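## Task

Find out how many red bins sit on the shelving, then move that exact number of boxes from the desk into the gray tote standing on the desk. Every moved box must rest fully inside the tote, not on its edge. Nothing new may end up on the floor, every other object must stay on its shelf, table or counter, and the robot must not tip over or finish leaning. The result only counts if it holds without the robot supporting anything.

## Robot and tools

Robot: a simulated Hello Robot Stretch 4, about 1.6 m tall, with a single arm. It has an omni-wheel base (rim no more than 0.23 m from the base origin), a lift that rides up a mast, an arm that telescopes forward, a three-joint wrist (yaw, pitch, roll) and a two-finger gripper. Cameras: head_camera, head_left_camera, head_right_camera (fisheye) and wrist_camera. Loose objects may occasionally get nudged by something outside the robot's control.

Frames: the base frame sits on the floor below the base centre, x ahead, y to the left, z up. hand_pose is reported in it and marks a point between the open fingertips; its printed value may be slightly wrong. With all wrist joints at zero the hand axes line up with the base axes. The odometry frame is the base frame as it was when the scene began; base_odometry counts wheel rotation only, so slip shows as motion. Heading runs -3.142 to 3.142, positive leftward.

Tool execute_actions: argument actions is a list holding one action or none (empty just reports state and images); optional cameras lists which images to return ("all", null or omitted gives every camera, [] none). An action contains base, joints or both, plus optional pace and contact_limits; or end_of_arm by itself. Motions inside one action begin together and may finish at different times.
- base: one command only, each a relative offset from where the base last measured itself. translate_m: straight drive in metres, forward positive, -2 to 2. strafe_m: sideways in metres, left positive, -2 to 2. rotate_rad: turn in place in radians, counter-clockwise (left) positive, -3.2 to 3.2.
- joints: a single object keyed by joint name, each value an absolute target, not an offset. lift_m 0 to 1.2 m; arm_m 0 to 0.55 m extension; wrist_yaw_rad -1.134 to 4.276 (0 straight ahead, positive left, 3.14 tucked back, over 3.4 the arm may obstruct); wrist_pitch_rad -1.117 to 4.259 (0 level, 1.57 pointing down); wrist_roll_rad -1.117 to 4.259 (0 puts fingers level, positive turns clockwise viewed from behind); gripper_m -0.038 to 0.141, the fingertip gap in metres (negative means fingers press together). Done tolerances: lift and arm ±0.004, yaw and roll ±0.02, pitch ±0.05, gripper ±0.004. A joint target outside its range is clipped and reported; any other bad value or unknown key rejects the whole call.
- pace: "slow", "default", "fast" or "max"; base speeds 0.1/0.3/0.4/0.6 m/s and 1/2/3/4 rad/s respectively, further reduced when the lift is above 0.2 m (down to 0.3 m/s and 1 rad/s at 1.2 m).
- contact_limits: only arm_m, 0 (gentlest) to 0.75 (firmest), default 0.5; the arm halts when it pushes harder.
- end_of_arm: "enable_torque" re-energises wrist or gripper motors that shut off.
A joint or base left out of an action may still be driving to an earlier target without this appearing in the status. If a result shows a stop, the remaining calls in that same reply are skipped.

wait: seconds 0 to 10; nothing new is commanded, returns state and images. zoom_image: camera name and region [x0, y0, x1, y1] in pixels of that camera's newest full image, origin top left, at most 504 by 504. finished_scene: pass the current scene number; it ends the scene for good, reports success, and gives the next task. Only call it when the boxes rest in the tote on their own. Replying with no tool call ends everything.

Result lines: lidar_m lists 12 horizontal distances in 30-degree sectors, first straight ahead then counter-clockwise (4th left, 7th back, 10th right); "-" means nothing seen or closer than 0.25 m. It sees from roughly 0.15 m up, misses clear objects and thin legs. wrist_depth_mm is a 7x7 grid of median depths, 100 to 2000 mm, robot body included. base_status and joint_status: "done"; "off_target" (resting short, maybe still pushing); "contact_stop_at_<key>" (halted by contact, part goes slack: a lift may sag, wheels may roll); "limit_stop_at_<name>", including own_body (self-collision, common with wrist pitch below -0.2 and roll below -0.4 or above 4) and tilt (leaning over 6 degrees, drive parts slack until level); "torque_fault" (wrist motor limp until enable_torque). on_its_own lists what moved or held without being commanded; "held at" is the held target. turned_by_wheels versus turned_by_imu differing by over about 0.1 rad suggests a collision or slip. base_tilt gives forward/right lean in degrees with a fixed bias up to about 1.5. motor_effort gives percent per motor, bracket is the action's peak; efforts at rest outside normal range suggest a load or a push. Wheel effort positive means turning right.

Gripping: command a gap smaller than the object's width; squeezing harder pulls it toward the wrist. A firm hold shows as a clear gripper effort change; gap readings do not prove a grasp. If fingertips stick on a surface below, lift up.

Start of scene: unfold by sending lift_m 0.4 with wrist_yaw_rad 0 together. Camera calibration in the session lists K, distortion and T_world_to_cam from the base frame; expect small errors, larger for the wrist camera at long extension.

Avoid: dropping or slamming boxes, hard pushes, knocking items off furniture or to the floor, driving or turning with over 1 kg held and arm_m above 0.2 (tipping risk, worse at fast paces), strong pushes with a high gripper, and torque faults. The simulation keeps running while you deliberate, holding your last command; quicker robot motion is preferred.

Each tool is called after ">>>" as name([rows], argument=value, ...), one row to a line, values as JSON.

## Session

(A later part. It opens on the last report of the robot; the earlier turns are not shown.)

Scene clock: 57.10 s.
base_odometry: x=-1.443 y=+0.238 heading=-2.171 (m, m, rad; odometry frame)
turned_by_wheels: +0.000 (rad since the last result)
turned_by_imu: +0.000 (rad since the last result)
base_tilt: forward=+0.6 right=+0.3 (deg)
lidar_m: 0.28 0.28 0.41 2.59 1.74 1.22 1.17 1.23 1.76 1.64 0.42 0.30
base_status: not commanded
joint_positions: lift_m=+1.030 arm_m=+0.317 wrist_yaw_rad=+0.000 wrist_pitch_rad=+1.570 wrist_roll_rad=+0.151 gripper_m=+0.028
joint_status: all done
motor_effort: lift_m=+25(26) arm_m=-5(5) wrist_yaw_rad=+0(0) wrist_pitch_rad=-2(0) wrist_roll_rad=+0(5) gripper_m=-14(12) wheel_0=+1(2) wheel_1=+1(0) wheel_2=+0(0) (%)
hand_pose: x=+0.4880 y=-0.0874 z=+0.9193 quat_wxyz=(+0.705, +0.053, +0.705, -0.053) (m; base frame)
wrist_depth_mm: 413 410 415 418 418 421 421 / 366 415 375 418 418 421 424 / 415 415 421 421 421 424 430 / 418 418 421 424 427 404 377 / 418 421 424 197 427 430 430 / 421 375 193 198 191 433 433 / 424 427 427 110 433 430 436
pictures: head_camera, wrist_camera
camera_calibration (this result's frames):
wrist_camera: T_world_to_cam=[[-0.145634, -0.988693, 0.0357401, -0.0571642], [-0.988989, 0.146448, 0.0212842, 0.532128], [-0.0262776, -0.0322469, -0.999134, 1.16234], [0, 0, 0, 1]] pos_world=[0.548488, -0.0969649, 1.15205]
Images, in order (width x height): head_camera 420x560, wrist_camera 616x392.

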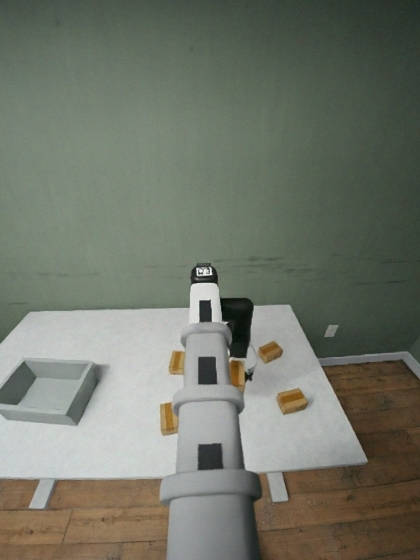

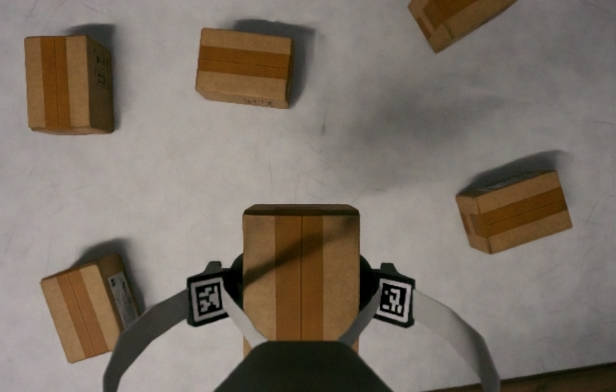

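>>> execute_actions([
  {"base":{"strafe_m":0.662},"joints":{"arm_m":0.36,"wrist_roll_rad":0.08},"pace":"fast"},
], cameras=["wrist_camera"])

Scene clock: 60.93 s.
base_odometry: x=-0.897 y=-0.135 heading=-2.171 (m, m, rad; odometry frame)
turned_by_wheels: +0.000 (rad since the last result)
turned_by_imu: +0.000 (rad since the last result)
base_tilt: forward=+0.6 right=+0.3 (deg)
lidar_m: 0.28 0.30 0.41 1.92 1.72 1.27 1.19 1.24 1.69 1.18 0.43 0.31
base_status: done
joint_positions: lift_m=+1.030 arm_m=+0.359 wrist_yaw_rad=+0.000 wrist_pitch_rad=+1.570 wrist_roll_rad=+0.081 gripper_m=+0.028
joint_status: all done
motor_effort: lift_m=+25(25) arm_m=+5(6) wrist_yaw_rad=+0(0) wrist_pitch_rad=+1(3) wrist_roll_rad=-1(0) gripper_m=-13(11) wheel_0=+2(10) wheel_1=+1(10) wheel_2=+0(1) (%)
hand_pose: x=+0.5303 y=-0.0874 z=+0.9193 quat_wxyz=(+0.707, +0.028, +0.706, -0.028) (m; base frame)
wrist_depth_mm: 410 413 415 415 418 415 424 / 413 413 418 424 421 424 421 / 415 301 359 355 343 421 430 / 421 347 418 418 418 427 427 / 418 349 418 196 375 430 433 / 421 303 193 198 193 430 433 / 421 304 307 110 319 312 436
pictures: wrist_camera
camera_calibration (this result's frames):
wrist_camera: T_world_to_cam=[[-0.0760078, -0.996465, 0.0357745, -0.0886378], [-0.996824, 0.0767922, 0.0210872, 0.572188], [-0.0237599, -0.0340581, -0.999137, 1.16196], [0, 0, 0, 1]] pos_world=[0.591242, -0.0926898, 1.15206]
Images, in order (width x height): wrist_camera 616x392.

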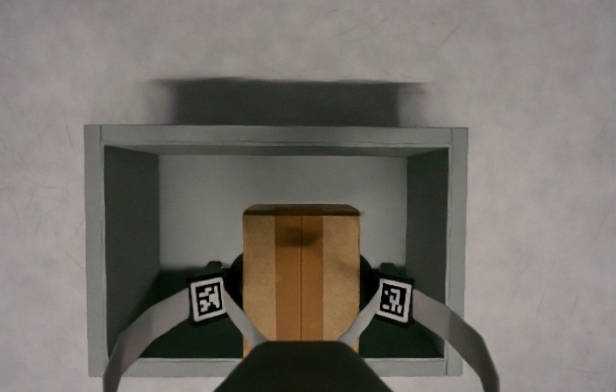

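>>> execute_actions([
  {"base":{"strafe_m":0.021},"joints":{"arm_m":0.367,"lift_m":0.866},"pace":"default"},
], cameras=["wrist_camera"])

Scene clock: 63.13 s.
base_odometry: x=-0.880 y=-0.147 heading=-2.171 (m, m, rad; odometry frame)
turned_by_wheels: +0.000 (rad since the last result)
turned_by_imu: +0.000 (rad since the last result)
base_tilt: forward=+0.7 right=+0.3 (deg)
lidar_m: 0.29 0.30 0.42 1.91 1.72 1.25 1.19 1.23 1.68 1.18 0.43 0.31
base_status: done
joint_positions: lift_m=+0.866 arm_m=+0.366 wrist_yaw_rad=+0.000 wrist_pitch_rad=+1.570 wrist_roll_rad=+0.081 gripper_m=+0.028
joint_status: all done
motor_effort: lift_m=+15(22) arm_m=+5(5) wrist_yaw_rad=+0(0) wrist_pitch_rad=-1(1) wrist_roll_rad=+0(2) gripper_m=-13(12) wheel_0=+0(8) wheel_1=-1(9) wheel_2=+0(0) (%)
hand_pose: x=+0.5372 y=-0.0874 z=+0.7561 quat_wxyz=(+0.707, +0.028, +0.706, -0.028) (m; base frame)
wrist_depth_mm: 250 253 254 256 256 257 258 / 136 138 138 138 138 139 140 / 178 209 207 204 201 198 195 / 196 255 254 255 257 258 209 / 196 255 256 196 258 260 208 / 196 256 194 198 191 260 208 / 196 259 260 110 263 251 208
pictures: wrist_camera
camera_calibration (this result's frames):
wrist_camera: T_world_to_cam=[[-0.0760015, -0.996465, 0.0357908, -0.0822873], [-0.996819, 0.0767935, 0.0212999, 0.582383], [-0.0239731, -0.0340581, -0.999132, 0.999167], [0, 0, 0, 1]] pos_world=[0.59823, -0.0926899, 0.98884]
Images, in order (width x height): wrist_camera 616x392.

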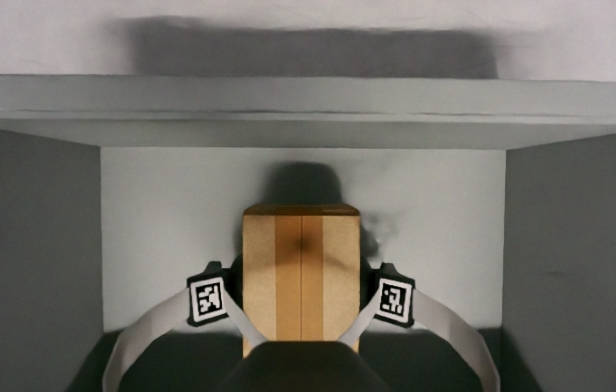

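>>> execute_actions([
  {"joints":{"gripper_m":0.075}},
], cameras=[])

>>> execute_actions([
  {"joints":{"lift_m":1.01},"pace":"fast"},
], cameras=["wrist_camera"])

>>> execute_actions([
  {"base":{"strafe_m":-0.467},"joints":{"arm_m":0.284,"wrist_roll_rad":-0.18,"gripper_m":0.11},"pace":"fast"},
], cameras=["wrist_camera"])

Scene clock: 65.83 s.
base_odometry: x=-0.880 y=-0.147 heading=-2.171 (m, m, rad; odometry frame)
turned_by_wheels: +0.000 (rad since the last result)
turned_by_imu: +0.000 (rad since the last result)
base_tilt: forward=+0.6 right=+0.3 (deg)
lidar_m: 0.28 0.30 0.42 1.92 1.75 1.25 1.19 1.23 1.69 1.19 0.43 0.30
base_status: not commanded
joint_positions: lift_m=+0.866 arm_m=+0.366 wrist_yaw_rad=+0.000 wrist_pitch_rad=+1.570 wrist_roll_rad=+0.080 gripper_m=+0.075
joint_status: all done
motor_effort: lift_m=+15(15) arm_m=+5(5) wrist_yaw_rad=-1(0) wrist_pitch_rad=-2(2) wrist_roll_rad=-1(2) gripper_m=-1(11) wheel_0=+0(0) wheel_1=-1(1) wheel_2=+0(0) (%)
hand_pose: x=+0.5372 y=-0.0874 z=+0.7561 quat_wxyz=(+0.707, +0.028, +0.706, -0.028) (m; base frame)
wrist_depth_mm: 252 253 254 255 256 258 257 / 137 137 138 139 139 140 140 / 178 208 206 203 200 198 193 / 196 254 255 257 257 258 209 / 196 256 256 208 259 259 209 / 197 257 205 209 199 262 209 / 196 257 260 110 262 251 208
pictures: none
No camera images: the call's "cameras" was empty. Leave "cameras" out to get every camera's image.

Scene clock: 67.20 s.
base_odometry: x=-0.880 y=-0.147 heading=-2.171 (m, m, rad; odometry frame)
turned_by_wheels: +0.000 (rad since the last result)
turned_by_imu: +0.000 (rad since the last result)
base_tilt: forward=+0.7 right=+0.3 (deg)
lidar_m: 0.28 0.30 0.42 1.92 1.73 1.26 1.19 1.23 1.69 1.19 0.42 0.29
base_status: not commanded
joint_positions: lift_m=+1.010 arm_m=+0.366 wrist_yaw_rad=+0.000 wrist_pitch_rad=+1.570 wrist_roll_rad=+0.080 gripper_m=+0.075
joint_status: all done
motor_effort: lift_m=+25(28) arm_m=+5(5) wrist_yaw_rad=+0(0) wrist_pitch_rad=+0(3) wrist_roll_rad=-1(0) gripper_m=-1(1) wheel_0=+0(0) wheel_1=-1(1) wheel_2=+0(0) (%)
hand_pose: x=+0.5372 y=-0.0874 z=+0.8993 quat_wxyz=(+0.707, +0.028, +0.706, -0.028) (m; base frame)
wrist_depth_mm: 392 392 392 399 399 404 404 / 392 397 397 399 399 402 402 / 394 289 397 402 399 404 404 / 397 325 402 397 402 334 410 / 399 325 402 351 402 336 413 / 404 303 204 404 199 309 415 / 407 287 310 110 310 290 415
pictures: wrist_camera
camera_calibration (this result's frames):
wrist_camera: T_world_to_cam=[[-0.0760006, -0.996465, 0.0357908, -0.0874133], [-0.99682, 0.0767927, 0.0212998, 0.579337], [-0.023973, -0.0340581, -0.999132, 1.14226], [0, 0, 0, 1]] pos_world=[0.598234, -0.0926899, 1.13206]
Images, in order (width x height): wrist_camera 616x392.

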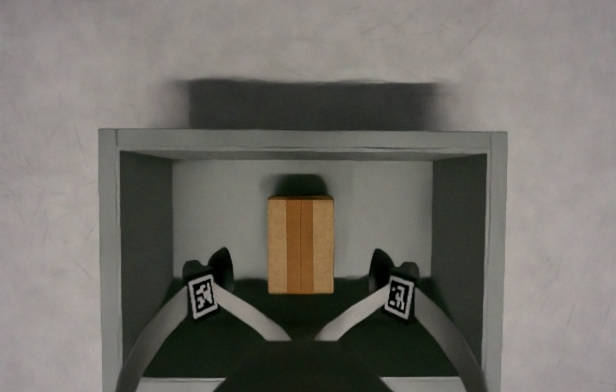

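Scene clock: 69.83 s.
base_odometry: x=-1.265 y=+0.116 heading=-2.171 (m, m, rad; odometry frame)
turned_by_wheels: +0.000 (rad since the last result)
turned_by_imu: +0.000 (rad since the last result)
base_tilt: forward=+0.6 right=+0.3 (deg)
lidar_m: 0.28 0.30 0.42 2.38 1.72 1.25 1.17 1.23 1.99 1.85 0.43 0.29
base_status: done
joint_positions: lift_m=+1.010 arm_m=+0.285 wrist_yaw_rad=+0.000 wrist_pitch_rad=+1.570 wrist_roll_rad=-0.180 gripper_m=+0.110
joint_status: all done
motor_effort: lift_m=+25(25) arm_m=-5(7) wrist_yaw_rad=+0(1) wrist_pitch_rad=-1(0) wrist_roll_rad=+0(4) gripper_m=+1(1) wheel_0=+1(11) wheel_1=-1(11) wheel_2=+0(1) (%)
hand_pose: x=+0.4560 y=-0.0874 z=+0.8993 quat_wxyz=(+0.704, -0.063, +0.704, +0.063) (m; base frame)
wrist_depth_mm: 392 394 394 394 399 402 404 / 394 397 397 399 399 394 353 / 397 399 397 402 404 404 407 / 397 399 399 402 404 407 407 / 399 402 404 355 407 410 413 / 402 402 404 357 219 410 415 / 1138 404 410 110 415 415 418
pictures: wrist_camera
camera_calibration (this result's frames):
wrist_camera: T_world_to_cam=[[0.182655, -0.982519, 0.0359548, -0.210456], [-0.983071, -0.181975, 0.0213794, 0.469419], [-0.0144628, -0.0392512, -0.999125, 1.13552], [0, 0, 0, 1]] pos_world=[0.516335, -0.0767844, 1.13205]
Images, in order (width x height): wrist_camera 616x392.

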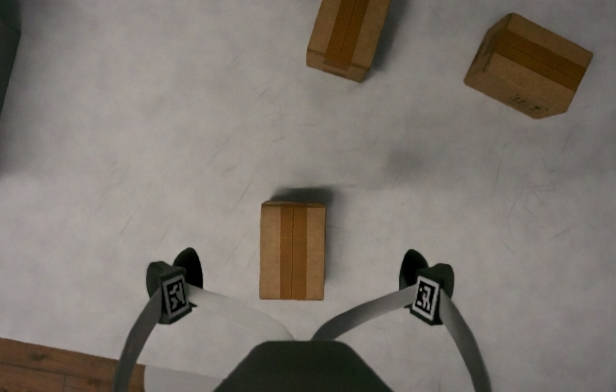

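>>> execute_actions([
  {"base":{"strafe_m":0.008},"joints":{"lift_m":0.862,"arm_m":0.279},"pace":"fast"},
], cameras=[])

>>> execute_actions([
  {"joints":{"gripper_m":0.028}},
], cameras=["wrist_camera"])

>>> execute_actions([
  {"joints":{"lift_m":1.02,"wrist_roll_rad":1.65},"pace":"fast"},
], cameras=[])

Scene clock: 71.60 s.
base_odometry: x=-1.258 y=+0.112 heading=-2.171 (m, m, rad; odometry frame)
turned_by_wheels: +0.000 (rad since the last result)
turned_by_imu: +0.000 (rad since the last result)
base_tilt: forward=+0.6 right=+0.2 (deg)
lidar_m: 0.27 0.29 0.43 2.37 1.71 1.25 1.19 1.24 2.00 1.88 0.43 0.32
base_status: done
joint_positions: lift_m=+0.862 arm_m=+0.280 wrist_yaw_rad=+0.000 wrist_pitch_rad=+1.570 wrist_roll_rad=-0.180 gripper_m=+0.110
joint_status: all done
motor_effort: lift_m=+15(23) arm_m=-5(7) wrist_yaw_rad=+0(0) wrist_pitch_rad=-3(2) wrist_roll_rad=-1(1) gripper_m=+0(1) wheel_0=+1(8) wheel_1=-1(8) wheel_2=+0(1) (%)
hand_pose: x=+0.4509 y=-0.0874 z=+0.7521 quat_wxyz=(+0.704, -0.063, +0.704, +0.063) (m; base frame)
wrist_depth_mm: 249 251 250 252 252 255 256 / 250 251 252 255 254 255 255 / 252 252 252 255 255 256 259 / 254 253 255 255 257 259 258 / 253 255 256 207 257 260 262 / 255 256 216 208 208 260 262 / 257 258 259 110 264 263 265
pictures: none
No camera images: the call's "cameras" was empty. Leave "cameras" out to get every camera's image.

Scene clock: 73.27 s.
base_odometry: x=-1.258 y=+0.112 heading=-2.171 (m, m, rad; odometry frame)
turned_by_wheels: +0.000 (rad since the last result)
turned_by_imu: +0.000 (rad since the last result)
base_tilt: forward=+0.6 right=+0.3 (deg)
lidar_m: 0.28 0.31 0.41 2.37 1.70 1.25 1.19 1.22 2.01 1.87 0.42 0.30
base_status: not commanded
joint_positions: lift_m=+0.862 arm_m=+0.280 wrist_yaw_rad=+0.000 wrist_pitch_rad=+1.570 wrist_roll_rad=-0.180 gripper_m=+0.028
joint_status: all done
motor_effort: lift_m=+15(15) arm_m=-5(5) wrist_yaw_rad=+1(0) wrist_pitch_rad=-4(1) wrist_roll_rad=+0(1) gripper_m=-7(10) wheel_0=+1(1) wheel_1=+0(1) wheel_2=+0(1) (%)
hand_pose: x=+0.4509 y=-0.0874 z=+0.7521 quat_wxyz=(+0.704, -0.063, +0.704, +0.063) (m; base frame)
wrist_depth_mm: 249 249 250 252 254 253 255 / 248 251 251 253 255 255 257 / 251 251 253 254 256 256 257 / 253 253 255 255 257 258 262 / 253 256 256 197 257 260 263 / 255 255 193 198 191 263 262 / 256 258 258 110 262 263 264
pictures: wrist_camera
camera_calibration (this result's frames):
wrist_camera: T_world_to_cam=[[0.182598, -0.982531, 0.035941, -0.204206], [-0.98308, -0.181915, 0.021454, 0.467561], [-0.014541, -0.0392503, -0.999124, 0.988384], [0, 0, 0, 1]] pos_world=[0.511309, -0.0767881, 0.984826]
Images, in order (width x height): wrist_camera 616x392.

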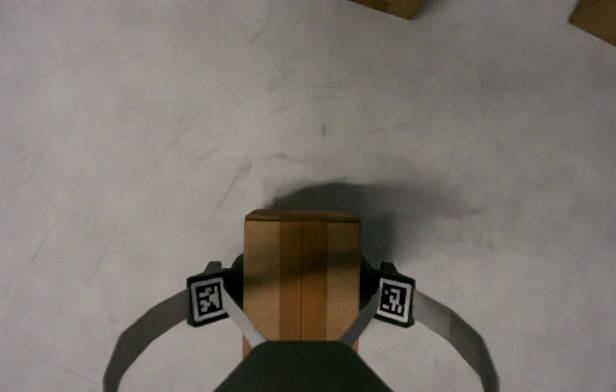

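Scene clock: 74.87 s.
base_odometry: x=-1.258 y=+0.112 heading=-2.171 (m, m, rad; odometry frame)
turned_by_wheels: +0.000 (rad since the last result)
turned_by_imu: +0.000 (rad since the last result)
base_tilt: forward=+0.6 right=+0.3 (deg)
lidar_m: 0.28 0.29 0.42 2.37 1.70 1.25 1.18 1.24 2.00 1.88 0.42 0.31
base_status: not commanded
joint_positions: lift_m=+1.020 arm_m=+0.280 wrist_yaw_rad=+0.000 wrist_pitch_rad=+1.570 wrist_roll_rad=+1.649 gripper_m=+0.028
joint_status: all done
motor_effort: lift_m=+25(26) arm_m=-5(5) wrist_yaw_rad=+0(0) wrist_pitch_rad=-2(1) wrist_roll_rad=+2(6) gripper_m=-14(11) wheel_0=+1(1) wheel_1=-1(1) wheel_2=+0(0) (%)
hand_pose: x=+0.4510 y=-0.0874 z=+0.9093 quat_wxyz=(+0.480, +0.519, +0.480, -0.519) (m; base frame)
wrist_depth_mm: 353 402 404 404 404 1118 1118 / 355 402 407 407 413 1118 1118 / 407 407 410 410 410 1138 1118 / 410 404 413 413 415 917 931 / 362 397 413 196 418 917 1182 / 413 415 193 198 192 931 1138 / 415 421 421 110 424 1138 1182
pictures: none
No camera images: the call's "cameras" was empty. Leave "cameras" out to get every camera's image.

>>> execute_actions([
  {"base":{"strafe_m":0.547},"joints":{"arm_m":0.377},"pace":"fast"},
], cameras=["wrist_camera"])

Scene clock: 77.90 s.
base_odometry: x=-0.807 y=-0.197 heading=-2.171 (m, m, rad; odometry frame)
turned_by_wheels: +0.000 (rad since the last result)
turned_by_imu: +0.000 (rad since the last result)
base_tilt: forward=+0.7 right=+0.2 (deg)
lidar_m: 0.27 0.30 1.50 1.83 1.71 1.26 1.20 1.25 1.71 1.20 0.42 0.29
base_status: done
joint_positions: lift_m=+1.020 arm_m=+0.376 wrist_yaw_rad=+0.000 wrist_pitch_rad=+1.570 wrist_roll_rad=+1.650 gripper_m=+0.028
joint_status: all done
motor_effort: lift_m=+25(25) arm_m=+5(5) wrist_yaw_rad=+0(1) wrist_pitch_rad=+0(1) wrist_roll_rad=+1(2) gripper_m=-12(14) wheel_0=+0(11) wheel_1=-2(10) wheel_2=+0(1) (%)
hand_pose: x=+0.5472 y=-0.0874 z=+0.9093 quat_wxyz=(+0.480, +0.519, +0.480, -0.519) (m; base frame)
wrist_depth_mm: 399 404 349 402 368 407 1138 / 402 407 355 402 379 413 1138 / 407 407 357 357 382 413 1138 / 407 413 357 410 382 424 946 / 413 410 294 197 300 418 931 / 415 415 193 199 191 421 1160 / 421 418 421 110 421 424 1160
pictures: wrist_camera
camera_calibration (this result's frames):
wrist_camera: T_world_to_cam=[[-0.996631, 0.0741775, 0.0349853, 0.511135], [0.0749746, 0.996942, 0.0220468, 0.0823671], [-0.033243, 0.0245955, -0.999145, 1.1627], [0, 0, 0, 1]] pos_world=[0.541889, -0.148627, 1.14201]
Images, in order (width x height): wrist_camera 616x392.

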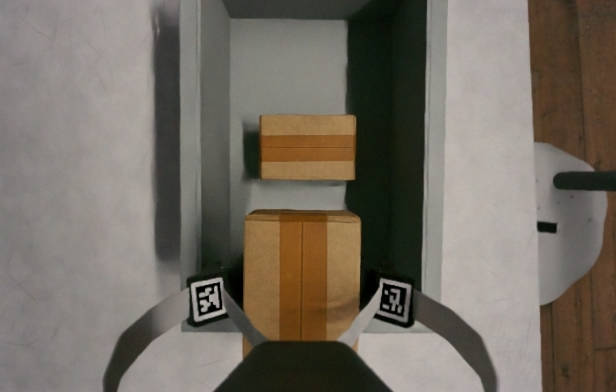

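>>> execute_actions([
  {"base":{"strafe_m":-0.013},"joints":{"arm_m":0.365,"lift_m":0.99},"pace":"default"},
], cameras=[])

>>> execute_actions([
  {"joints":{"lift_m":0.925},"pace":"default"},
], cameras=["wrist_camera"])

Scene clock: 79.33 s.
base_odometry: x=-0.818 y=-0.190 heading=-2.171 (m, m, rad; odometry frame)
turned_by_wheels: +0.000 (rad since the last result)
turned_by_imu: +0.000 (rad since the last result)
base_tilt: forward=+0.6 right=+0.3 (deg)
lidar_m: 0.28 0.29 1.50 1.83 1.73 1.23 1.18 1.24 1.70 1.20 0.44 0.30
base_status: done
joint_positions: lift_m=+0.990 arm_m=+0.366 wrist_yaw_rad=+0.000 wrist_pitch_rad=+1.570 wrist_roll_rad=+1.650 gripper_m=+0.028
joint_status: all done
motor_effort: lift_m=+15(23) arm_m=-5(5) wrist_yaw_rad=+0(0) wrist_pitch_rad=+0(0) wrist_roll_rad=+1(1) gripper_m=-10(8) wheel_0=+2(9) wheel_1=-2(9) wheel_2=+0(1) (%)
hand_pose: x=+0.5371 y=-0.0874 z=+0.8801 quat_wxyz=(+0.480, +0.519, +0.480, -0.519) (m; base frame)
wrist_depth_mm: 373 373 343 373 336 379 1078 / 377 377 375 375 347 384 1118 / 377 375 330 330 345 384 1138 / 379 382 351 330 342 384 904 / 379 384 277 196 271 392 917 / 387 387 193 198 191 389 1118 / 387 382 267 110 268 392 1138
pictures: none
No camera images: the call's "cameras" was empty. Leave "cameras" out to get every camera's image.

Scene clock: 80.53 s.
base_odometry: x=-0.818 y=-0.190 heading=-2.171 (m, m, rad; odometry frame)
turned_by_wheels: +0.000 (rad since the last result)
turned_by_imu: +0.000 (rad since the last result)
base_tilt: forward=+0.7 right=+0.2 (deg)
lidar_m: 0.28 0.30 1.49 1.83 1.71 1.25 1.19 1.24 1.70 1.19 0.43 0.31
base_status: not commanded
joint_positions: lift_m=+0.925 arm_m=+0.366 wrist_yaw_rad=+0.000 wrist_pitch_rad=+1.570 wrist_roll_rad=+1.650 gripper_m=+0.028
joint_status: all done
motor_effort: lift_m=+15(16) arm_m=-5(5) wrist_yaw_rad=+0(0) wrist_pitch_rad=+0(1) wrist_roll_rad=+2(2) gripper_m=-13(10) wheel_0=+2(2) wheel_1=-2(2) wheel_2=+0(0) (%)
hand_pose: x=+0.5371 y=-0.0874 z=+0.8151 quat_wxyz=(+0.480, +0.519, +0.480, -0.519) (m; base frame)
wrist_depth_mm: 309 207 307 307 309 205 315 / 309 208 312 310 312 224 317 / 314 209 274 265 303 223 319 / 315 209 310 264 303 223 320 / 317 211 276 198 268 222 324 / 320 199 193 198 191 204 327 / 320 215 242 110 244 217 330
pictures: wrist_camera
camera_calibration (this result's frames):
wrist_camera: T_world_to_cam=[[-0.99663, 0.0741938, 0.0349824, 0.504296], [0.0749907, 0.99694, 0.022047, 0.0851982], [-0.0332396, 0.0245961, -0.999145, 1.06822], [0, 0, 0, 1]] pos_world=[0.531715, -0.148627, 1.04778]
Images, in order (width x height): wrist_camera 616x392.

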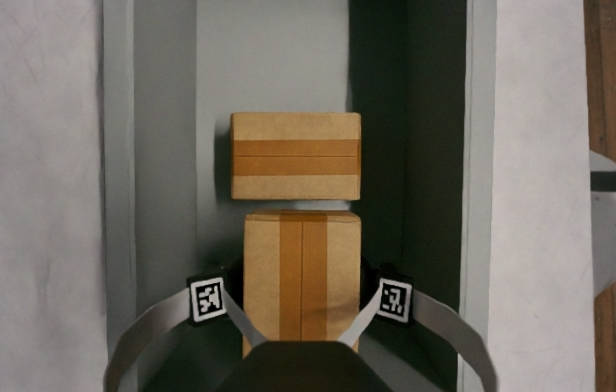

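>>> execute_actions([
  {"joints":{"lift_m":0.866},"pace":"default"},
], cameras=["wrist_camera"])

>>> execute_actions([
  {"joints":{"gripper_m":0.072}},
], cameras=["wrist_camera"])

>>> execute_actions([
  {"joints":{"lift_m":1.01},"pace":"fast"},
], cameras=["wrist_camera"])

Scene clock: 82.07 s.
base_odometry: x=-0.818 y=-0.190 heading=-2.171 (m, m, rad; odometry frame)
turned_by_wheels: +0.000 (rad since the last result)
turned_by_imu: +0.000 (rad since the last result)
base_tilt: forward=+0.7 right=+0.3 (deg)
lidar_m: 0.28 0.31 1.51 1.84 1.74 1.25 1.19 1.24 1.68 1.20 0.43 0.31
base_status: not commanded
joint_positions: lift_m=+0.866 arm_m=+0.366 wrist_yaw_rad=+0.000 wrist_pitch_rad=+1.570 wrist_roll_rad=+1.650 gripper_m=+0.028
joint_status: all done
motor_effort: lift_m=+15(14) arm_m=-5(5) wrist_yaw_rad=+0(0) wrist_pitch_rad=-2(1) wrist_roll_rad=+2(2) gripper_m=-11(14) wheel_0=+2(2) wheel_1=-2(2) wheel_2=+0(0) (%)
hand_pose: x=+0.5371 y=-0.0874 z=+0.7561 quat_wxyz=(+0.480, +0.519, +0.480, -0.519) (m; base frame)
wrist_depth_mm: 135 191 250 252 253 177 138 / 140 192 253 252 254 177 139 / 140 193 204 205 254 177 140 / 141 194 255 206 256 176 140 / 141 195 256 197 258 176 142 / 141 169 193 198 193 163 142 / 141 169 241 110 244 153 144
pictures: wrist_camera
camera_calibration (this result's frames):
wrist_camera: T_world_to_cam=[[-0.99663, 0.0741937, 0.0349823, 0.506358], [0.0749907, 0.99694, 0.022047, 0.0864989], [-0.0332395, 0.0245961, -0.999145, 1.00927], [0, 0, 0, 1]] pos_world=[0.531713, -0.148627, 0.988791]
Images, in order (width x height): wrist_camera 616x392.

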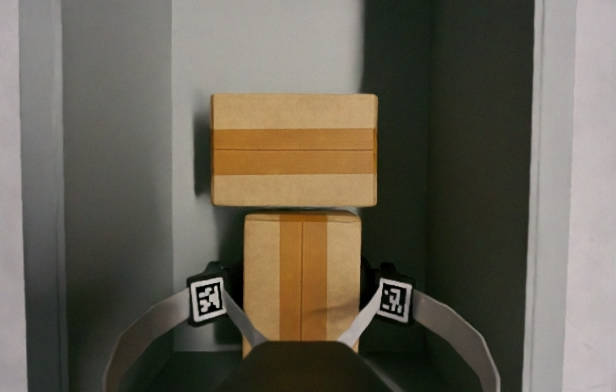

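Scene clock: 83.30 s.
base_odometry: x=-0.818 y=-0.190 heading=-2.171 (m, m, rad; odometry frame)
turned_by_wheels: +0.000 (rad since the last result)
turned_by_imu: +0.000 (rad since the last result)
base_tilt: forward=+0.7 right=+0.3 (deg)
lidar_m: 0.28 0.30 1.50 1.84 1.73 1.23 1.19 1.24 1.70 1.17 0.43 0.29
base_status: not commanded
joint_positions: lift_m=+0.866 arm_m=+0.366 wrist_yaw_rad=+0.000 wrist_pitch_rad=+1.570 wrist_roll_rad=+1.650 gripper_m=+0.072
joint_status: all done
motor_effort: lift_m=+15(15) arm_m=-5(5) wrist_yaw_rad=+0(0) wrist_pitch_rad=-2(1) wrist_roll_rad=+2(3) gripper_m=+0(15) wheel_0=+2(2) wheel_1=-2(2) wheel_2=+0(0) (%)
hand_pose: x=+0.5371 y=-0.0874 z=+0.7561 quat_wxyz=(+0.480, +0.519, +0.480, -0.519) (m; base frame)
wrist_depth_mm: 139 191 252 252 252 177 138 / 140 192 252 252 254 177 139 / 140 193 204 205 256 176 139 / 140 193 254 206 257 177 141 / 141 194 256 208 259 176 142 / 141 180 197 209 199 175 143 / 141 169 242 110 244 153 144
pictures: wrist_camera
camera_calibration (this result's frames):
wrist_camera: T_world_to_cam=[[-0.99663, 0.0741938, 0.0349824, 0.506358], [0.0749908, 0.99694, 0.022047, 0.0864989], [-0.0332396, 0.0245961, -0.999145, 1.00927], [0, 0, 0, 1]] pos_world=[0.531712, -0.148627, 0.988791]
Images, in order (width x height): wrist_camera 616x392.

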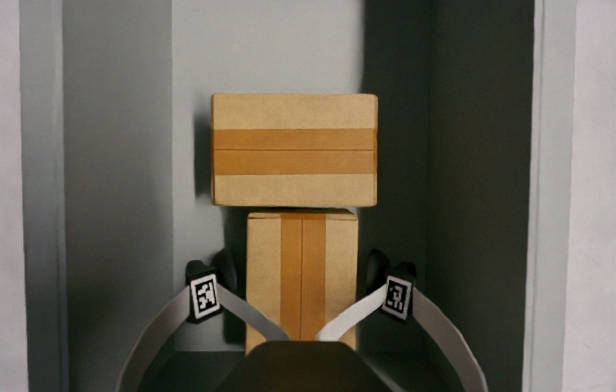

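Scene clock: 84.67 s.
base_odometry: x=-0.818 y=-0.190 heading=-2.171 (m, m, rad; odometry frame)
turned_by_wheels: +0.000 (rad since the last result)
turned_by_imu: +0.000 (rad since the last result)
base_tilt: forward=+0.6 right=+0.4 (deg)
lidar_m: 0.28 0.30 1.50 1.83 1.74 1.25 1.19 1.23 1.70 1.20 0.43 0.29
base_status: not commanded
joint_positions: lift_m=+1.010 arm_m=+0.366 wrist_yaw_rad=+0.000 wrist_pitch_rad=+1.570 wrist_roll_rad=+1.650 gripper_m=+0.072
joint_status: all done
motor_effort: lift_m=+25(27) arm_m=-5(5) wrist_yaw_rad=+0(0) wrist_pitch_rad=-2(1) wrist_roll_rad=+2(2) gripper_m=-1(0) wheel_0=+2(1) wheel_1=-2(2) wheel_2=+0(0) (%)
hand_pose: x=+0.5371 y=-0.0874 z=+0.8993 quat_wxyz=(+0.480, +0.519, +0.480, -0.519) (m; base frame)
wrist_depth_mm: 392 397 342 392 338 399 1118 / 394 394 392 397 343 404 1118 / 397 397 347 349 343 404 1118 / 402 399 399 349 343 410 917 / 402 399 351 351 300 407 917 / 402 407 197 353 199 413 1160 / 410 410 287 110 413 410 1160
pictures: wrist_camera
camera_calibration (this result's frames):
wrist_camera: T_world_to_cam=[[-0.99663, 0.0741938, 0.0349824, 0.501343], [0.0749908, 0.99694, 0.022047, 0.0833416], [-0.0332396, 0.0245961, -0.999145, 1.15237], [0, 0, 0, 1]] pos_world=[0.531709, -0.148627, 1.13201]
Images, in order (width x height): wrist_camera 616x392.

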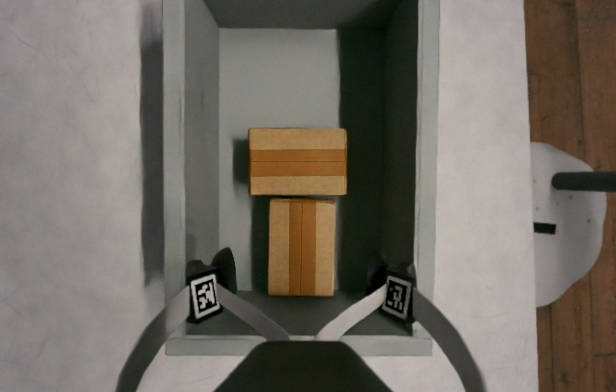

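>>> execute_actions([
  {"base":{"strafe_m":-0.544},"joints":{"arm_m":0.50,"wrist_roll_rad":0.09,"gripper_m":0.11},"pace":"fast"},
], cameras=["wrist_camera"])

Scene clock: 87.97 s.
base_odometry: x=-1.267 y=+0.117 heading=-2.171 (m, m, rad; odometry frame)
turned_by_wheels: +0.000 (rad since the last result)
turned_by_imu: +0.000 (rad since the last result)
base_tilt: forward=+0.6 right=+0.3 (deg)
lidar_m: 0.27 0.29 0.42 2.38 1.71 1.25 1.18 1.23 2.00 1.88 0.43 0.29
base_status: done
joint_positions: lift_m=+1.010 arm_m=+0.499 wrist_yaw_rad=+0.000 wrist_pitch_rad=+1.570 wrist_roll_rad=+0.091 gripper_m=+0.110
joint_status: all done
motor_effort: lift_m=+25(25) arm_m=+5(5) wrist_yaw_rad=-1(0) wrist_pitch_rad=-1(1) wrist_roll_rad=-2(5) gripper_m=+0(3) wheel_0=+0(11) wheel_1=+0(11) wheel_2=+0(0) (%)
hand_pose: x=+0.6703 y=-0.0874 z=+0.8993 quat_wxyz=(+0.707, +0.032, +0.706, -0.032) (m; base frame)
wrist_depth_mm: 392 394 392 397 402 399 397 / 392 394 399 399 399 399 402 / 394 399 399 402 407 399 407 / 394 397 402 402 404 407 410 / 399 399 402 355 404 357 407 / 402 402 404 404 218 407 410 / 404 407 407 110 413 413 418
pictures: wrist_camera
camera_calibration (this result's frames):
wrist_camera: T_world_to_cam=[[-0.0858652, -0.995665, 0.0357676, -0.0705967], [-0.996015, 0.0866538, 0.0211116, 0.712481], [-0.0241195, -0.0338123, -0.999137, 1.14558], [0, 0, 0, 1]] pos_world=[0.731211, -0.0932952, 1.13207]
Images, in order (width x height): wrist_camera 616x392.

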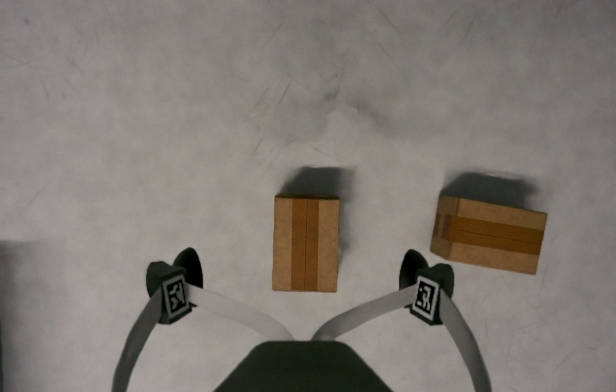

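>>> execute_actions([
  {"base":{"strafe_m":-0.004},"joints":{"lift_m":0.862,"wrist_roll_rad":0.12},"pace":"fast"},
], cameras=[])

>>> execute_actions([
  {"joints":{"gripper_m":0.028}},
], cameras=["wrist_camera"])

>>> execute_actions([
  {"joints":{"lift_m":1.02,"wrist_roll_rad":1.65},"pace":"fast"},
], cameras=[])

>>> execute_actions([
  {"base":{"strafe_m":0.39},"joints":{"arm_m":0.352},"pace":"fast"},
], cameras=["wrist_camera"])

Scene clock: 89.87 s.
base_odometry: x=-1.270 y=+0.120 heading=-2.170 (m, m, rad; odometry frame)
turned_by_wheels: +0.000 (rad since the last result)
turned_by_imu: +0.000 (rad since the last result)
base_tilt: forward=+0.7 right=+0.3 (deg)
lidar_m: 0.28 0.30 0.43 2.38 1.71 1.25 1.18 1.24 1.99 1.87 0.41 0.32
base_status: done
joint_positions: lift_m=+0.862 arm_m=+0.499 wrist_yaw_rad=+0.000 wrist_pitch_rad=+1.570 wrist_roll_rad=+0.119 gripper_m=+0.110
joint_status: all done
motor_effort: lift_m=+15(21) arm_m=+5(5) wrist_yaw_rad=-1(0) wrist_pitch_rad=+0(0) wrist_roll_rad=+2(3) gripper_m=+2(2) wheel_0=+1(8) wheel_1=+1(5) wheel_2=+0(1) (%)
hand_pose: x=+0.6703 y=-0.0874 z=+0.7521 quat_wxyz=(+0.706, +0.042, +0.706, -0.042) (m; base frame)
wrist_depth_mm: 247 248 251 252 251 254 254 / 249 252 251 253 255 255 256 / 251 252 252 255 256 256 258 / 252 253 255 255 256 257 258 / 253 254 255 206 258 258 211 / 255 255 216 208 209 260 217 / 255 257 257 110 260 262 264
pictures: none
No camera images: the call's "cameras" was empty. Leave "cameras" out to get every camera's image.

Scene clock: 91.53 s.
base_odometry: x=-1.270 y=+0.120 heading=-2.170 (m, m, rad; odometry frame)
turned_by_wheels: +0.000 (rad since the last result)
turned_by_imu: +0.000 (rad since the last result)
base_tilt: forward=+0.6 right=+0.3 (deg)
lidar_m: 0.29 0.30 0.43 2.38 1.71 1.25 1.19 1.23 2.00 1.86 0.40 0.30
base_status: not commanded
joint_positions: lift_m=+0.862 arm_m=+0.499 wrist_yaw_rad=+0.000 wrist_pitch_rad=+1.570 wrist_roll_rad=+0.119 gripper_m=+0.028
joint_status: all done
motor_effort: lift_m=+15(15) arm_m=+5(5) wrist_yaw_rad=+0(0) wrist_pitch_rad=-1(1) wrist_roll_rad=+2(2) gripper_m=-13(14) wheel_0=+2(2) wheel_1=+1(1) wheel_2=+0(0) (%)
hand_pose: x=+0.6703 y=-0.0874 z=+0.7521 quat_wxyz=(+0.706, +0.042, +0.706, -0.042) (m; base frame)
wrist_depth_mm: 249 249 251 250 253 254 254 / 250 250 252 252 253 254 255 / 250 251 254 252 254 256 255 / 252 253 254 254 256 257 257 / 253 255 255 195 257 259 210 / 254 255 194 196 191 260 216 / 255 257 258 110 259 262 263
pictures: wrist_camera
camera_calibration (this result's frames):
wrist_camera: T_world_to_cam=[[-0.114672, -0.99276, 0.0357425, -0.0457487], [-0.993087, 0.11547, 0.0211144, 0.716152], [-0.0250887, -0.0330742, -0.999138, 0.999191], [0, 0, 0, 1]] pos_world=[0.731023, -0.095064, 0.984844]
Images, in order (width x height): wrist_camera 616x392.

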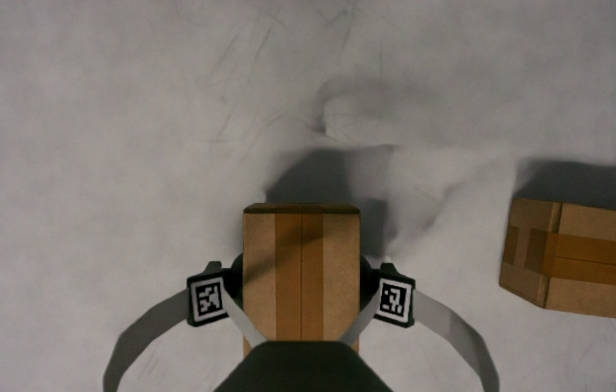

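Scene clock: 92.97 s.
base_odometry: x=-1.270 y=+0.120 heading=-2.170 (m, m, rad; odometry frame)
turned_by_wheels: +0.000 (rad since the last result)
turned_by_imu: +0.000 (rad since the last result)
base_tilt: forward=+0.6 right=+0.3 (deg)
lidar_m: 0.29 0.27 0.42 2.38 1.70 1.25 1.18 1.23 1.99 1.86 0.42 0.30
base_status: not commanded
joint_positions: lift_m=+1.020 arm_m=+0.499 wrist_yaw_rad=+0.000 wrist_pitch_rad=+1.570 wrist_roll_rad=+1.649 gripper_m=+0.028
joint_status: all done
motor_effort: lift_m=+25(28) arm_m=+5(5) wrist_yaw_rad=+0(0) wrist_pitch_rad=-1(0) wrist_roll_rad=+1(9) gripper_m=-12(13) wheel_0=+1(1) wheel_1=+1(2) wheel_2=+0(0) (%)
hand_pose: x=+0.6702 y=-0.0874 z=+0.9093 quat_wxyz=(+0.480, +0.519, +0.480, -0.519) (m; base frame)
wrist_depth_mm: 402 404 404 355 407 404 413 / 404 402 404 357 410 410 415 / 407 410 407 413 413 410 415 / 407 410 410 410 410 413 418 / 413 413 410 196 418 418 421 / 413 415 194 197 191 421 424 / 421 418 418 110 421 421 424
pictures: none
No camera images: the call's "cameras" was empty. Leave "cameras" out to get every camera's image.

Scene clock: 95.40 s.
base_odometry: x=-0.948 y=-0.100 heading=-2.170 (m, m, rad; odometry frame)
turned_by_wheels: +0.000 (rad since the last result)
turned_by_imu: +0.000 (rad since the last result)
base_tilt: forward=+0.7 right=+0.2 (deg)
lidar_m: 0.28 0.30 0.41 2.00 1.76 1.26 1.19 1.22 1.71 2.26 0.41 0.31
base_status: done
joint_positions: lift_m=+1.020 arm_m=+0.353 wrist_yaw_rad=+0.000 wrist_pitch_rad=+1.570 wrist_roll_rad=+1.650 gripper_m=+0.028
joint_status: all done
motor_effort: lift_m=+25(25) arm_m=-5(5) wrist_yaw_rad=+1(0) wrist_pitch_rad=-1(2) wrist_roll_rad=+2(2) gripper_m=-13(14) wheel_0=+1(11) wheel_1=+1(11) wheel_2=+0(0) (%)
hand_pose: x=+0.5239 y=-0.0874 z=+0.9093 quat_wxyz=(+0.480, +0.519, +0.480, -0.519) (m; base frame)
wrist_depth_mm: 402 407 402 404 407 407 1138 / 402 407 402 407 410 413 1118 / 407 407 407 407 413 413 1118 / 410 407 291 293 294 418 917 / 407 413 296 196 296 421 946 / 413 415 194 198 192 421 1138 / 418 418 317 110 330 424 1182
pictures: wrist_camera
camera_calibration (this result's frames):
wrist_camera: T_world_to_cam=[[-0.996598, 0.0744912, 0.0352626, 0.487665], [0.0752944, 0.996918, 0.022026, 0.0839639], [-0.0335132, 0.0246061, -0.999135, 1.16206], [0, 0, 0, 1]] pos_world=[0.518628, -0.148626, 1.14201]
Images, in order (width x height): wrist_camera 616x392.

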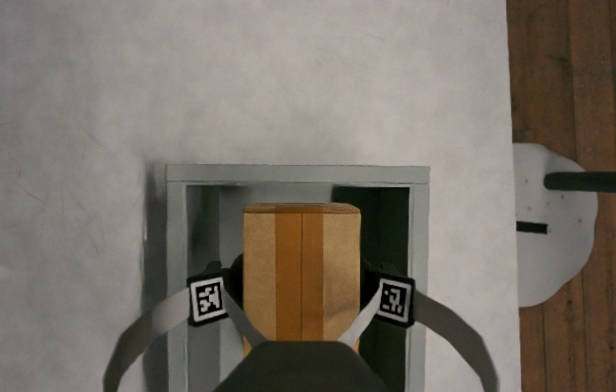

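>>> execute_actions([
  {"base":{"strafe_m":-0.004},"joints":{"lift_m":0.925},"pace":"default"},
], cameras=["wrist_camera"])

Scene clock: 97.13 s.
base_odometry: x=-0.951 y=-0.098 heading=-2.170 (m, m, rad; odometry frame)
turned_by_wheels: +0.000 (rad since the last result)
turned_by_imu: +0.000 (rad since the last result)
base_tilt: forward=+0.6 right=+0.3 (deg)
lidar_m: 0.27 0.30 0.41 2.01 1.73 1.25 1.18 1.21 1.72 2.25 0.43 0.29
base_status: done
joint_positions: lift_m=+0.925 arm_m=+0.353 wrist_yaw_rad=+0.000 wrist_pitch_rad=+1.570 wrist_roll_rad=+1.650 gripper_m=+0.028
joint_status: all done
motor_effort: lift_m=+15(23) arm_m=-5(5) wrist_yaw_rad=+1(1) wrist_pitch_rad=+0(2) wrist_roll_rad=+2(2) gripper_m=-10(12) wheel_0=-2(7) wheel_1=+1(5) wheel_2=+0(0) (%)
hand_pose: x=+0.5239 y=-0.0874 z=+0.8151 quat_wxyz=(+0.480, +0.519, +0.480, -0.519) (m; base frame)
wrist_depth_mm: 309 310 312 310 312 315 668 / 314 310 314 314 315 317 319 / 315 315 314 317 319 319 319 / 314 197 197 198 199 202 324 / 317 213 281 195 265 220 325 / 320 200 194 198 192 204 327 / 320 213 315 110 293 216 329
pictures: wrist_camera
camera_calibration (this result's frames):
wrist_camera: T_world_to_cam=[[-0.996598, 0.0744911, 0.0352626, 0.490984], [0.0752944, 0.996918, 0.022026, 0.0860395], [-0.0335132, 0.0246061, -0.999135, 1.06792], [0, 0, 0, 1]] pos_world=[0.518625, -0.148626, 1.04779]
Images, in order (width x height): wrist_camera 616x392.

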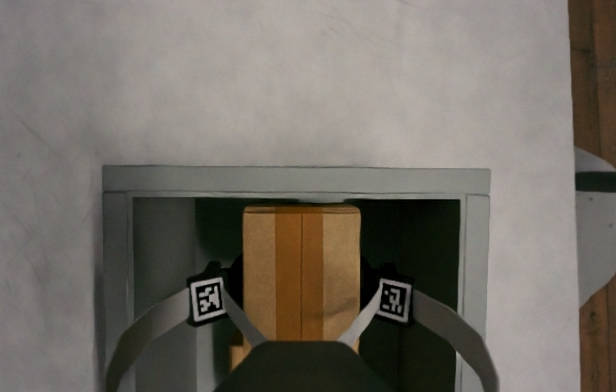

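>>> execute_actions([
  {"joints":{"lift_m":0.866},"pace":"default"},
], cameras=["wrist_camera"])

>>> execute_actions([
  {"joints":{"gripper_m":0.072}},
], cameras=[])

>>> execute_actions([
  {"joints":{"lift_m":1.01},"pace":"fast"},
], cameras=["wrist_camera"])

Scene clock: 98.57 s.
base_odometry: x=-0.951 y=-0.098 heading=-2.170 (m, m, rad; odometry frame)
turned_by_wheels: +0.000 (rad since the last result)
turned_by_imu: +0.000 (rad since the last result)
base_tilt: forward=+0.6 right=+0.3 (deg)
lidar_m: 0.28 0.30 0.44 2.00 1.71 1.24 1.18 1.24 1.69 2.25 0.43 0.31
base_status: not commanded
joint_positions: lift_m=+0.866 arm_m=+0.353 wrist_yaw_rad=+0.000 wrist_pitch_rad=+1.570 wrist_roll_rad=+1.650 gripper_m=+0.028
joint_status: all done
motor_effort: lift_m=+15(15) arm_m=-5(5) wrist_yaw_rad=+0(0) wrist_pitch_rad=-2(3) wrist_roll_rad=+1(2) gripper_m=-11(12) wheel_0=-2(2) wheel_1=+1(1) wheel_2=+0(0) (%)
hand_pose: x=+0.5239 y=-0.0874 z=+0.7561 quat_wxyz=(+0.480, +0.519, +0.480, -0.519) (m; base frame)
wrist_depth_mm: 252 252 252 254 256 257 256 / 253 253 257 256 257 257 257 / 255 256 257 257 258 259 260 / 138 138 139 139 140 140 141 / 143 197 256 197 259 174 142 / 143 171 194 197 191 161 143 / 143 171 259 110 262 151 144
pictures: wrist_camera
camera_calibration (this result's frames):
wrist_camera: T_world_to_cam=[[-0.996598, 0.074491, 0.0352628, 0.493063], [0.0752942, 0.996918, 0.022026, 0.0873392], [-0.0335133, 0.0246061, -0.999135, 1.00897], [0, 0, 0, 1]] pos_world=[0.518623, -0.148626, 0.988789]
Images, in order (width x height): wrist_camera 616x392.

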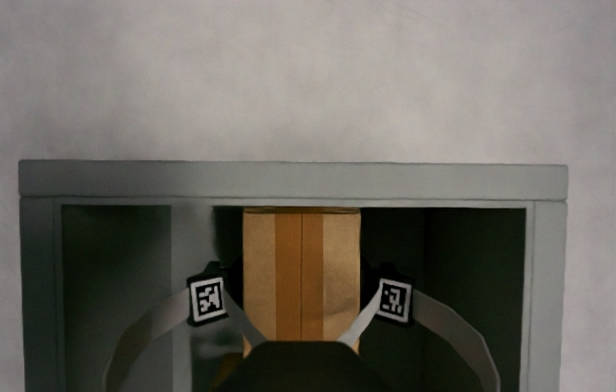

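Scene clock: 99.80 s.
base_odometry: x=-0.951 y=-0.098 heading=-2.170 (m, m, rad; odometry frame)
turned_by_wheels: +0.000 (rad since the last result)
turned_by_imu: +0.000 (rad since the last result)
base_tilt: forward=+0.6 right=+0.3 (deg)
lidar_m: 0.28 0.31 0.42 2.00 1.72 1.24 1.20 1.24 1.68 2.24 0.42 0.31
base_status: not commanded
joint_positions: lift_m=+0.866 arm_m=+0.353 wrist_yaw_rad=+0.000 wrist_pitch_rad=+1.570 wrist_roll_rad=+1.650 gripper_m=+0.072
joint_status: all done
motor_effort: lift_m=+15(15) arm_m=-5(5) wrist_yaw_rad=+1(0) wrist_pitch_rad=-2(1) wrist_roll_rad=+2(2) gripper_m=-4(11) wheel_0=-2(1) wheel_1=+1(1) wheel_2=+0(0) (%)
hand_pose: x=+0.5239 y=-0.0874 z=+0.7561 quat_wxyz=(+0.480, +0.519, +0.480, -0.519) (m; base frame)
wrist_depth_mm: 252 254 254 254 256 255 257 / 254 254 256 256 257 257 259 / 254 256 257 257 258 259 260 / 138 139 139 139 140 140 141 / 142 196 256 208 259 174 142 / 143 183 197 210 198 173 143 / 143 171 259 110 260 151 143
pictures: none
No camera images: the call's "cameras" was empty. Leave "cameras" out to get every camera's image.

Scene clock: 101.17 s.
base_odometry: x=-0.951 y=-0.098 heading=-2.170 (m, m, rad; odometry frame)
turned_by_wheels: +0.000 (rad since the last result)
turned_by_imu: +0.000 (rad since the last result)
base_tilt: forward=+0.7 right=+0.4 (deg)
lidar_m: 0.28 0.30 0.42 2.00 1.73 1.25 1.19 1.24 1.70 2.26 0.43 0.30
base_status: not commanded
joint_positions: lift_m=+1.010 arm_m=+0.353 wrist_yaw_rad=+0.000 wrist_pitch_rad=+1.570 wrist_roll_rad=+1.650 gripper_m=+0.072
joint_status: all done
motor_effort: lift_m=+25(26) arm_m=-5(5) wrist_yaw_rad=+1(0) wrist_pitch_rad=+1(2) wrist_roll_rad=+2(1) gripper_m=-1(1) wheel_0=-2(2) wheel_1=+1(1) wheel_2=+0(0) (%)
hand_pose: x=+0.5239 y=-0.0874 z=+0.8993 quat_wxyz=(+0.480, +0.519, +0.480, -0.519) (m; base frame)
wrist_depth_mm: 389 394 397 397 399 397 1118 / 394 394 402 399 399 402 1118 / 394 397 402 402 404 399 1138 / 399 397 314 351 283 404 917 / 399 407 355 355 336 407 931 / 402 407 198 355 198 407 1182 / 407 407 357 110 332 418 1160
pictures: wrist_camera
camera_calibration (this result's frames):
wrist_camera: T_world_to_cam=[[-0.996598, 0.074491, 0.0352626, 0.488009], [0.0752942, 0.996918, 0.022026, 0.0841848], [-0.0335132, 0.0246061, -0.999135, 1.15207], [0, 0, 0, 1]] pos_world=[0.51862, -0.148626, 1.13201]
Images, in order (width x height): wrist_camera 616x392.

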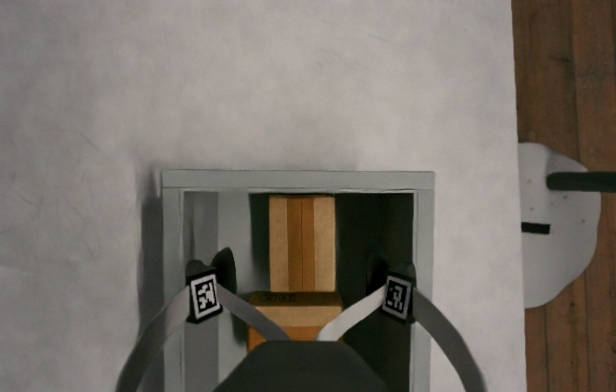

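>>> execute_actions([
  {"base":{"strafe_m":-0.573},"joints":{"arm_m":0.485,"wrist_roll_rad":1.83,"gripper_m":0.11},"pace":"fast"},
], cameras=["wrist_camera"])

Scene clock: 104.40 s.
base_odometry: x=-1.424 y=+0.225 heading=-2.171 (m, m, rad; odometry frame)
turned_by_wheels: +0.000 (rad since the last result)
turned_by_imu: +0.000 (rad since the last result)
base_tilt: forward=+0.5 right=+0.3 (deg)
lidar_m: 0.28 0.29 0.41 2.56 1.72 1.24 1.16 1.21 1.80 1.68 0.43 0.31
base_status: done
joint_positions: lift_m=+1.010 arm_m=+0.484 wrist_yaw_rad=+0.000 wrist_pitch_rad=+1.570 wrist_roll_rad=+1.830 gripper_m=+0.110
joint_status: all done
motor_effort: lift_m=+25(25) arm_m=+5(5) wrist_yaw_rad=+0(1) wrist_pitch_rad=-2(3) wrist_roll_rad=+2(6) gripper_m=+2(1) wheel_0=-1(10) wheel_1=-1(10) wheel_2=+0(1) (%)
hand_pose: x=+0.6553 y=-0.0874 z=+0.8993 quat_wxyz=(+0.432, +0.561, +0.431, -0.560) (m; base frame)
wrist_depth_mm: 389 397 345 399 394 397 397 / 394 397 397 399 399 397 399 / 397 397 402 399 399 402 404 / 399 402 399 404 404 404 404 / 402 404 404 353 407 407 410 / 404 402 404 357 217 413 413 / 404 407 413 110 413 415 410
pictures: wrist_camera
camera_calibration (this result's frames):
wrist_camera: T_world_to_cam=[[-0.967261, 0.251365, 0.0349672, 0.615398], [0.252209, 0.967418, 0.0222107, -0.0443746], [-0.0282449, 0.0303025, -0.999142, 1.15353], [0, 0, 0, 1]] pos_world=[0.639023, -0.146715, 1.132]
Images, in order (width x height): wrist_camera 616x392.

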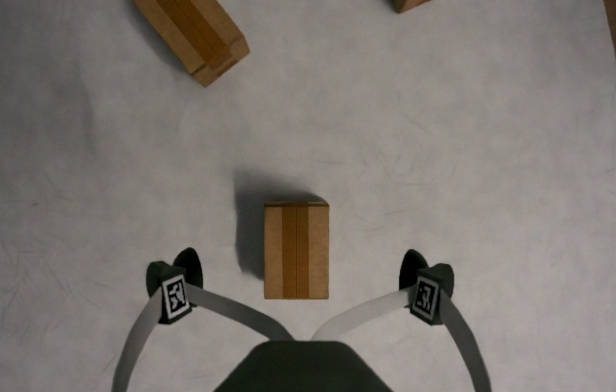

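>>> execute_actions([
  {"joints":{"lift_m":0.862,"arm_m":0.489},"pace":"fast"},
], cameras=[])

>>> execute_actions([
  {"joints":{"gripper_m":0.028}},
], cameras=["wrist_camera"])

>>> execute_actions([
  {"joints":{"lift_m":1.02,"wrist_roll_rad":1.65},"pace":"fast"},
], cameras=[])

>>> execute_actions([
  {"base":{"strafe_m":0.722},"joints":{"arm_m":0.364},"pace":"fast"},
], cameras=["wrist_camera"])

Scene clock: 106.27 s.
base_odometry: x=-1.424 y=+0.225 heading=-2.171 (m, m, rad; odometry frame)
turned_by_wheels: +0.000 (rad since the last result)
turned_by_imu: +0.000 (rad since the last result)
base_tilt: forward=+0.6 right=+0.3 (deg)
lidar_m: 0.28 0.29 0.41 2.57 1.72 1.25 1.17 1.23 1.80 1.67 0.40 0.29
base_status: not commanded
joint_positions: lift_m=+0.862 arm_m=+0.488 wrist_yaw_rad=+0.000 wrist_pitch_rad=+1.570 wrist_roll_rad=+1.830 gripper_m=+0.110
joint_status: all done
motor_effort: lift_m=+15(22) arm_m=+5(7) wrist_yaw_rad=+0(0) wrist_pitch_rad=+0(2) wrist_roll_rad=+1(3) gripper_m=+4(5) wheel_0=+0(1) wheel_1=-1(1) wheel_2=+0(0) (%)
hand_pose: x=+0.6593 y=-0.0874 z=+0.7521 quat_wxyz=(+0.432, +0.561, +0.431, -0.560) (m; base frame)
wrist_depth_mm: 248 248 250 249 251 252 252 / 250 250 251 252 253 253 255 / 251 251 254 254 255 255 255 / 253 252 254 255 256 256 256 / 254 254 254 206 257 258 259 / 256 255 208 208 219 258 262 / 257 258 259 110 260 262 263
pictures: none
No camera images: the call's "cameras" was empty. Leave "cameras" out to get every camera's image.

Scene clock: 107.93 s.
base_odometry: x=-1.424 y=+0.225 heading=-2.171 (m, m, rad; odometry frame)
turned_by_wheels: +0.000 (rad since the last result)
turned_by_imu: +0.000 (rad since the last result)
base_tilt: forward=+0.7 right=+0.3 (deg)
lidar_m: 0.28 0.31 0.42 2.56 1.72 1.23 1.18 1.22 1.79 1.68 0.43 0.32
base_status: not commanded
joint_positions: lift_m=+0.862 arm_m=+0.488 wrist_yaw_rad=+0.000 wrist_pitch_rad=+1.570 wrist_roll_rad=+1.830 gripper_m=+0.028
joint_status: all done
motor_effort: lift_m=+15(15) arm_m=+5(5) wrist_yaw_rad=-1(0) wrist_pitch_rad=-1(1) wrist_roll_rad=+3(3) gripper_m=-13(12) wheel_0=-1(0) wheel_1=-1(1) wheel_2=+0(0) (%)
hand_pose: x=+0.6593 y=-0.0874 z=+0.7521 quat_wxyz=(+0.432, +0.561, +0.431, -0.560) (m; base frame)
wrist_depth_mm: 247 248 249 250 250 252 252 / 249 250 251 252 252 252 255 / 251 251 252 254 254 255 256 / 252 253 254 255 256 257 256 / 255 255 254 196 258 258 259 / 257 256 193 197 192 260 260 / 257 257 259 110 260 262 263
pictures: wrist_camera
camera_calibration (this result's frames):
wrist_camera: T_world_to_cam=[[-0.967239, 0.251442, 0.0350072, 0.624383], [0.252287, 0.967398, 0.0222002, -0.0421607], [-0.0282838, 0.0303048, -0.99914, 1.00657], [0, 0, 0, 1]] pos_world=[0.643034, -0.146714, 0.984781]
Images, in order (width x height): wrist_camera 616x392.

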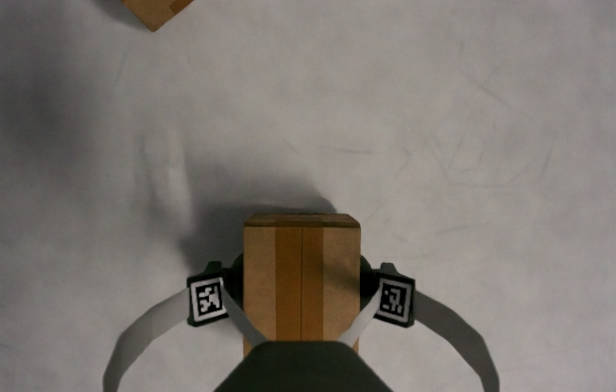

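Scene clock: 109.33 s.
base_odometry: x=-1.424 y=+0.225 heading=-2.171 (m, m, rad; odometry frame)
turned_by_wheels: +0.000 (rad since the last result)
turned_by_imu: +0.000 (rad since the last result)
base_tilt: forward=+0.6 right=+0.3 (deg)
lidar_m: 0.29 0.30 0.44 2.57 1.71 1.22 1.17 1.23 1.79 1.67 0.42 0.31
base_status: not commanded
joint_positions: lift_m=+1.020 arm_m=+0.488 wrist_yaw_rad=+0.000 wrist_pitch_rad=+1.570 wrist_roll_rad=+1.651 gripper_m=+0.028
joint_status: all done
motor_effort: lift_m=+25(26) arm_m=+5(5) wrist_yaw_rad=-1(0) wrist_pitch_rad=-4(1) wrist_roll_rad=-1(3) gripper_m=-11(10) wheel_0=+0(1) wheel_1=-1(1) wheel_2=+0(0) (%)
hand_pose: x=+0.6593 y=-0.0874 z=+0.9093 quat_wxyz=(+0.480, +0.520, +0.479, -0.519) (m; base frame)
wrist_depth_mm: 402 402 355 402 410 407 410 / 402 402 410 407 410 410 410 / 404 410 410 413 413 410 413 / 407 407 410 413 413 415 418 / 410 415 410 196 418 418 421 / 413 415 193 198 191 421 424 / 418 415 418 110 418 421 427
pictures: none
No camera images: the call's "cameras" was empty. Leave "cameras" out to get every camera's image.

Scene clock: 112.70 s.
base_odometry: x=-0.828 y=-0.182 heading=-2.171 (m, m, rad; odometry frame)
turned_by_wheels: +0.000 (rad since the last result)
turned_by_imu: +0.000 (rad since the last result)
base_tilt: forward=+0.6 right=+0.3 (deg)
lidar_m: 0.29 0.30 1.50 1.85 1.72 1.25 1.19 1.24 1.70 1.21 0.41 0.31
base_status: done
joint_positions: lift_m=+1.020 arm_m=+0.365 wrist_yaw_rad=+0.000 wrist_pitch_rad=+1.570 wrist_roll_rad=+1.650 gripper_m=+0.028
joint_status: all done
motor_effort: lift_m=+25(25) arm_m=-5(6) wrist_yaw_rad=+0(1) wrist_pitch_rad=-3(1) wrist_roll_rad=-2(1) gripper_m=-15(11) wheel_0=-2(11) wheel_1=-1(12) wheel_2=+0(1) (%)
hand_pose: x=+0.5360 y=-0.0874 z=+0.9093 quat_wxyz=(+0.480, +0.520, +0.480, -0.519) (m; base frame)
wrist_depth_mm: 399 402 334 353 309 407 1118 / 402 407 353 357 397 407 1138 / 407 407 357 370 394 413 1118 / 410 413 359 362 392 418 946 / 415 410 293 196 298 421 946 / 415 415 193 198 192 421 1160 / 415 418 294 110 303 424 1182
pictures: wrist_camera
camera_calibration (this result's frames):
wrist_camera: T_world_to_cam=[[-0.996542, 0.0752733, 0.0351921, 0.49976], [0.0760753, 0.996859, 0.0220318, 0.0826289], [-0.0334231, 0.0246329, -0.999138, 1.16241], [0, 0, 0, 1]] pos_world=[0.530597, -0.148621, 1.142]
Images, in order (width x height): wrist_camera 616x392.

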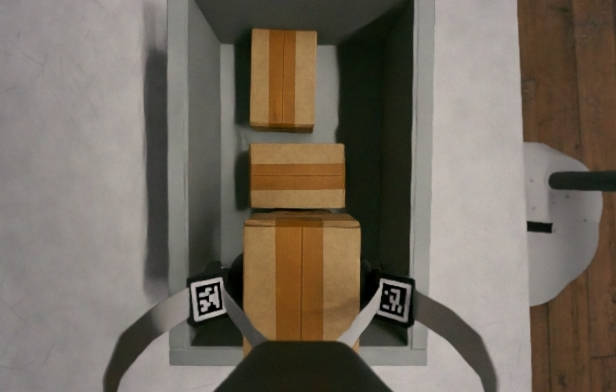

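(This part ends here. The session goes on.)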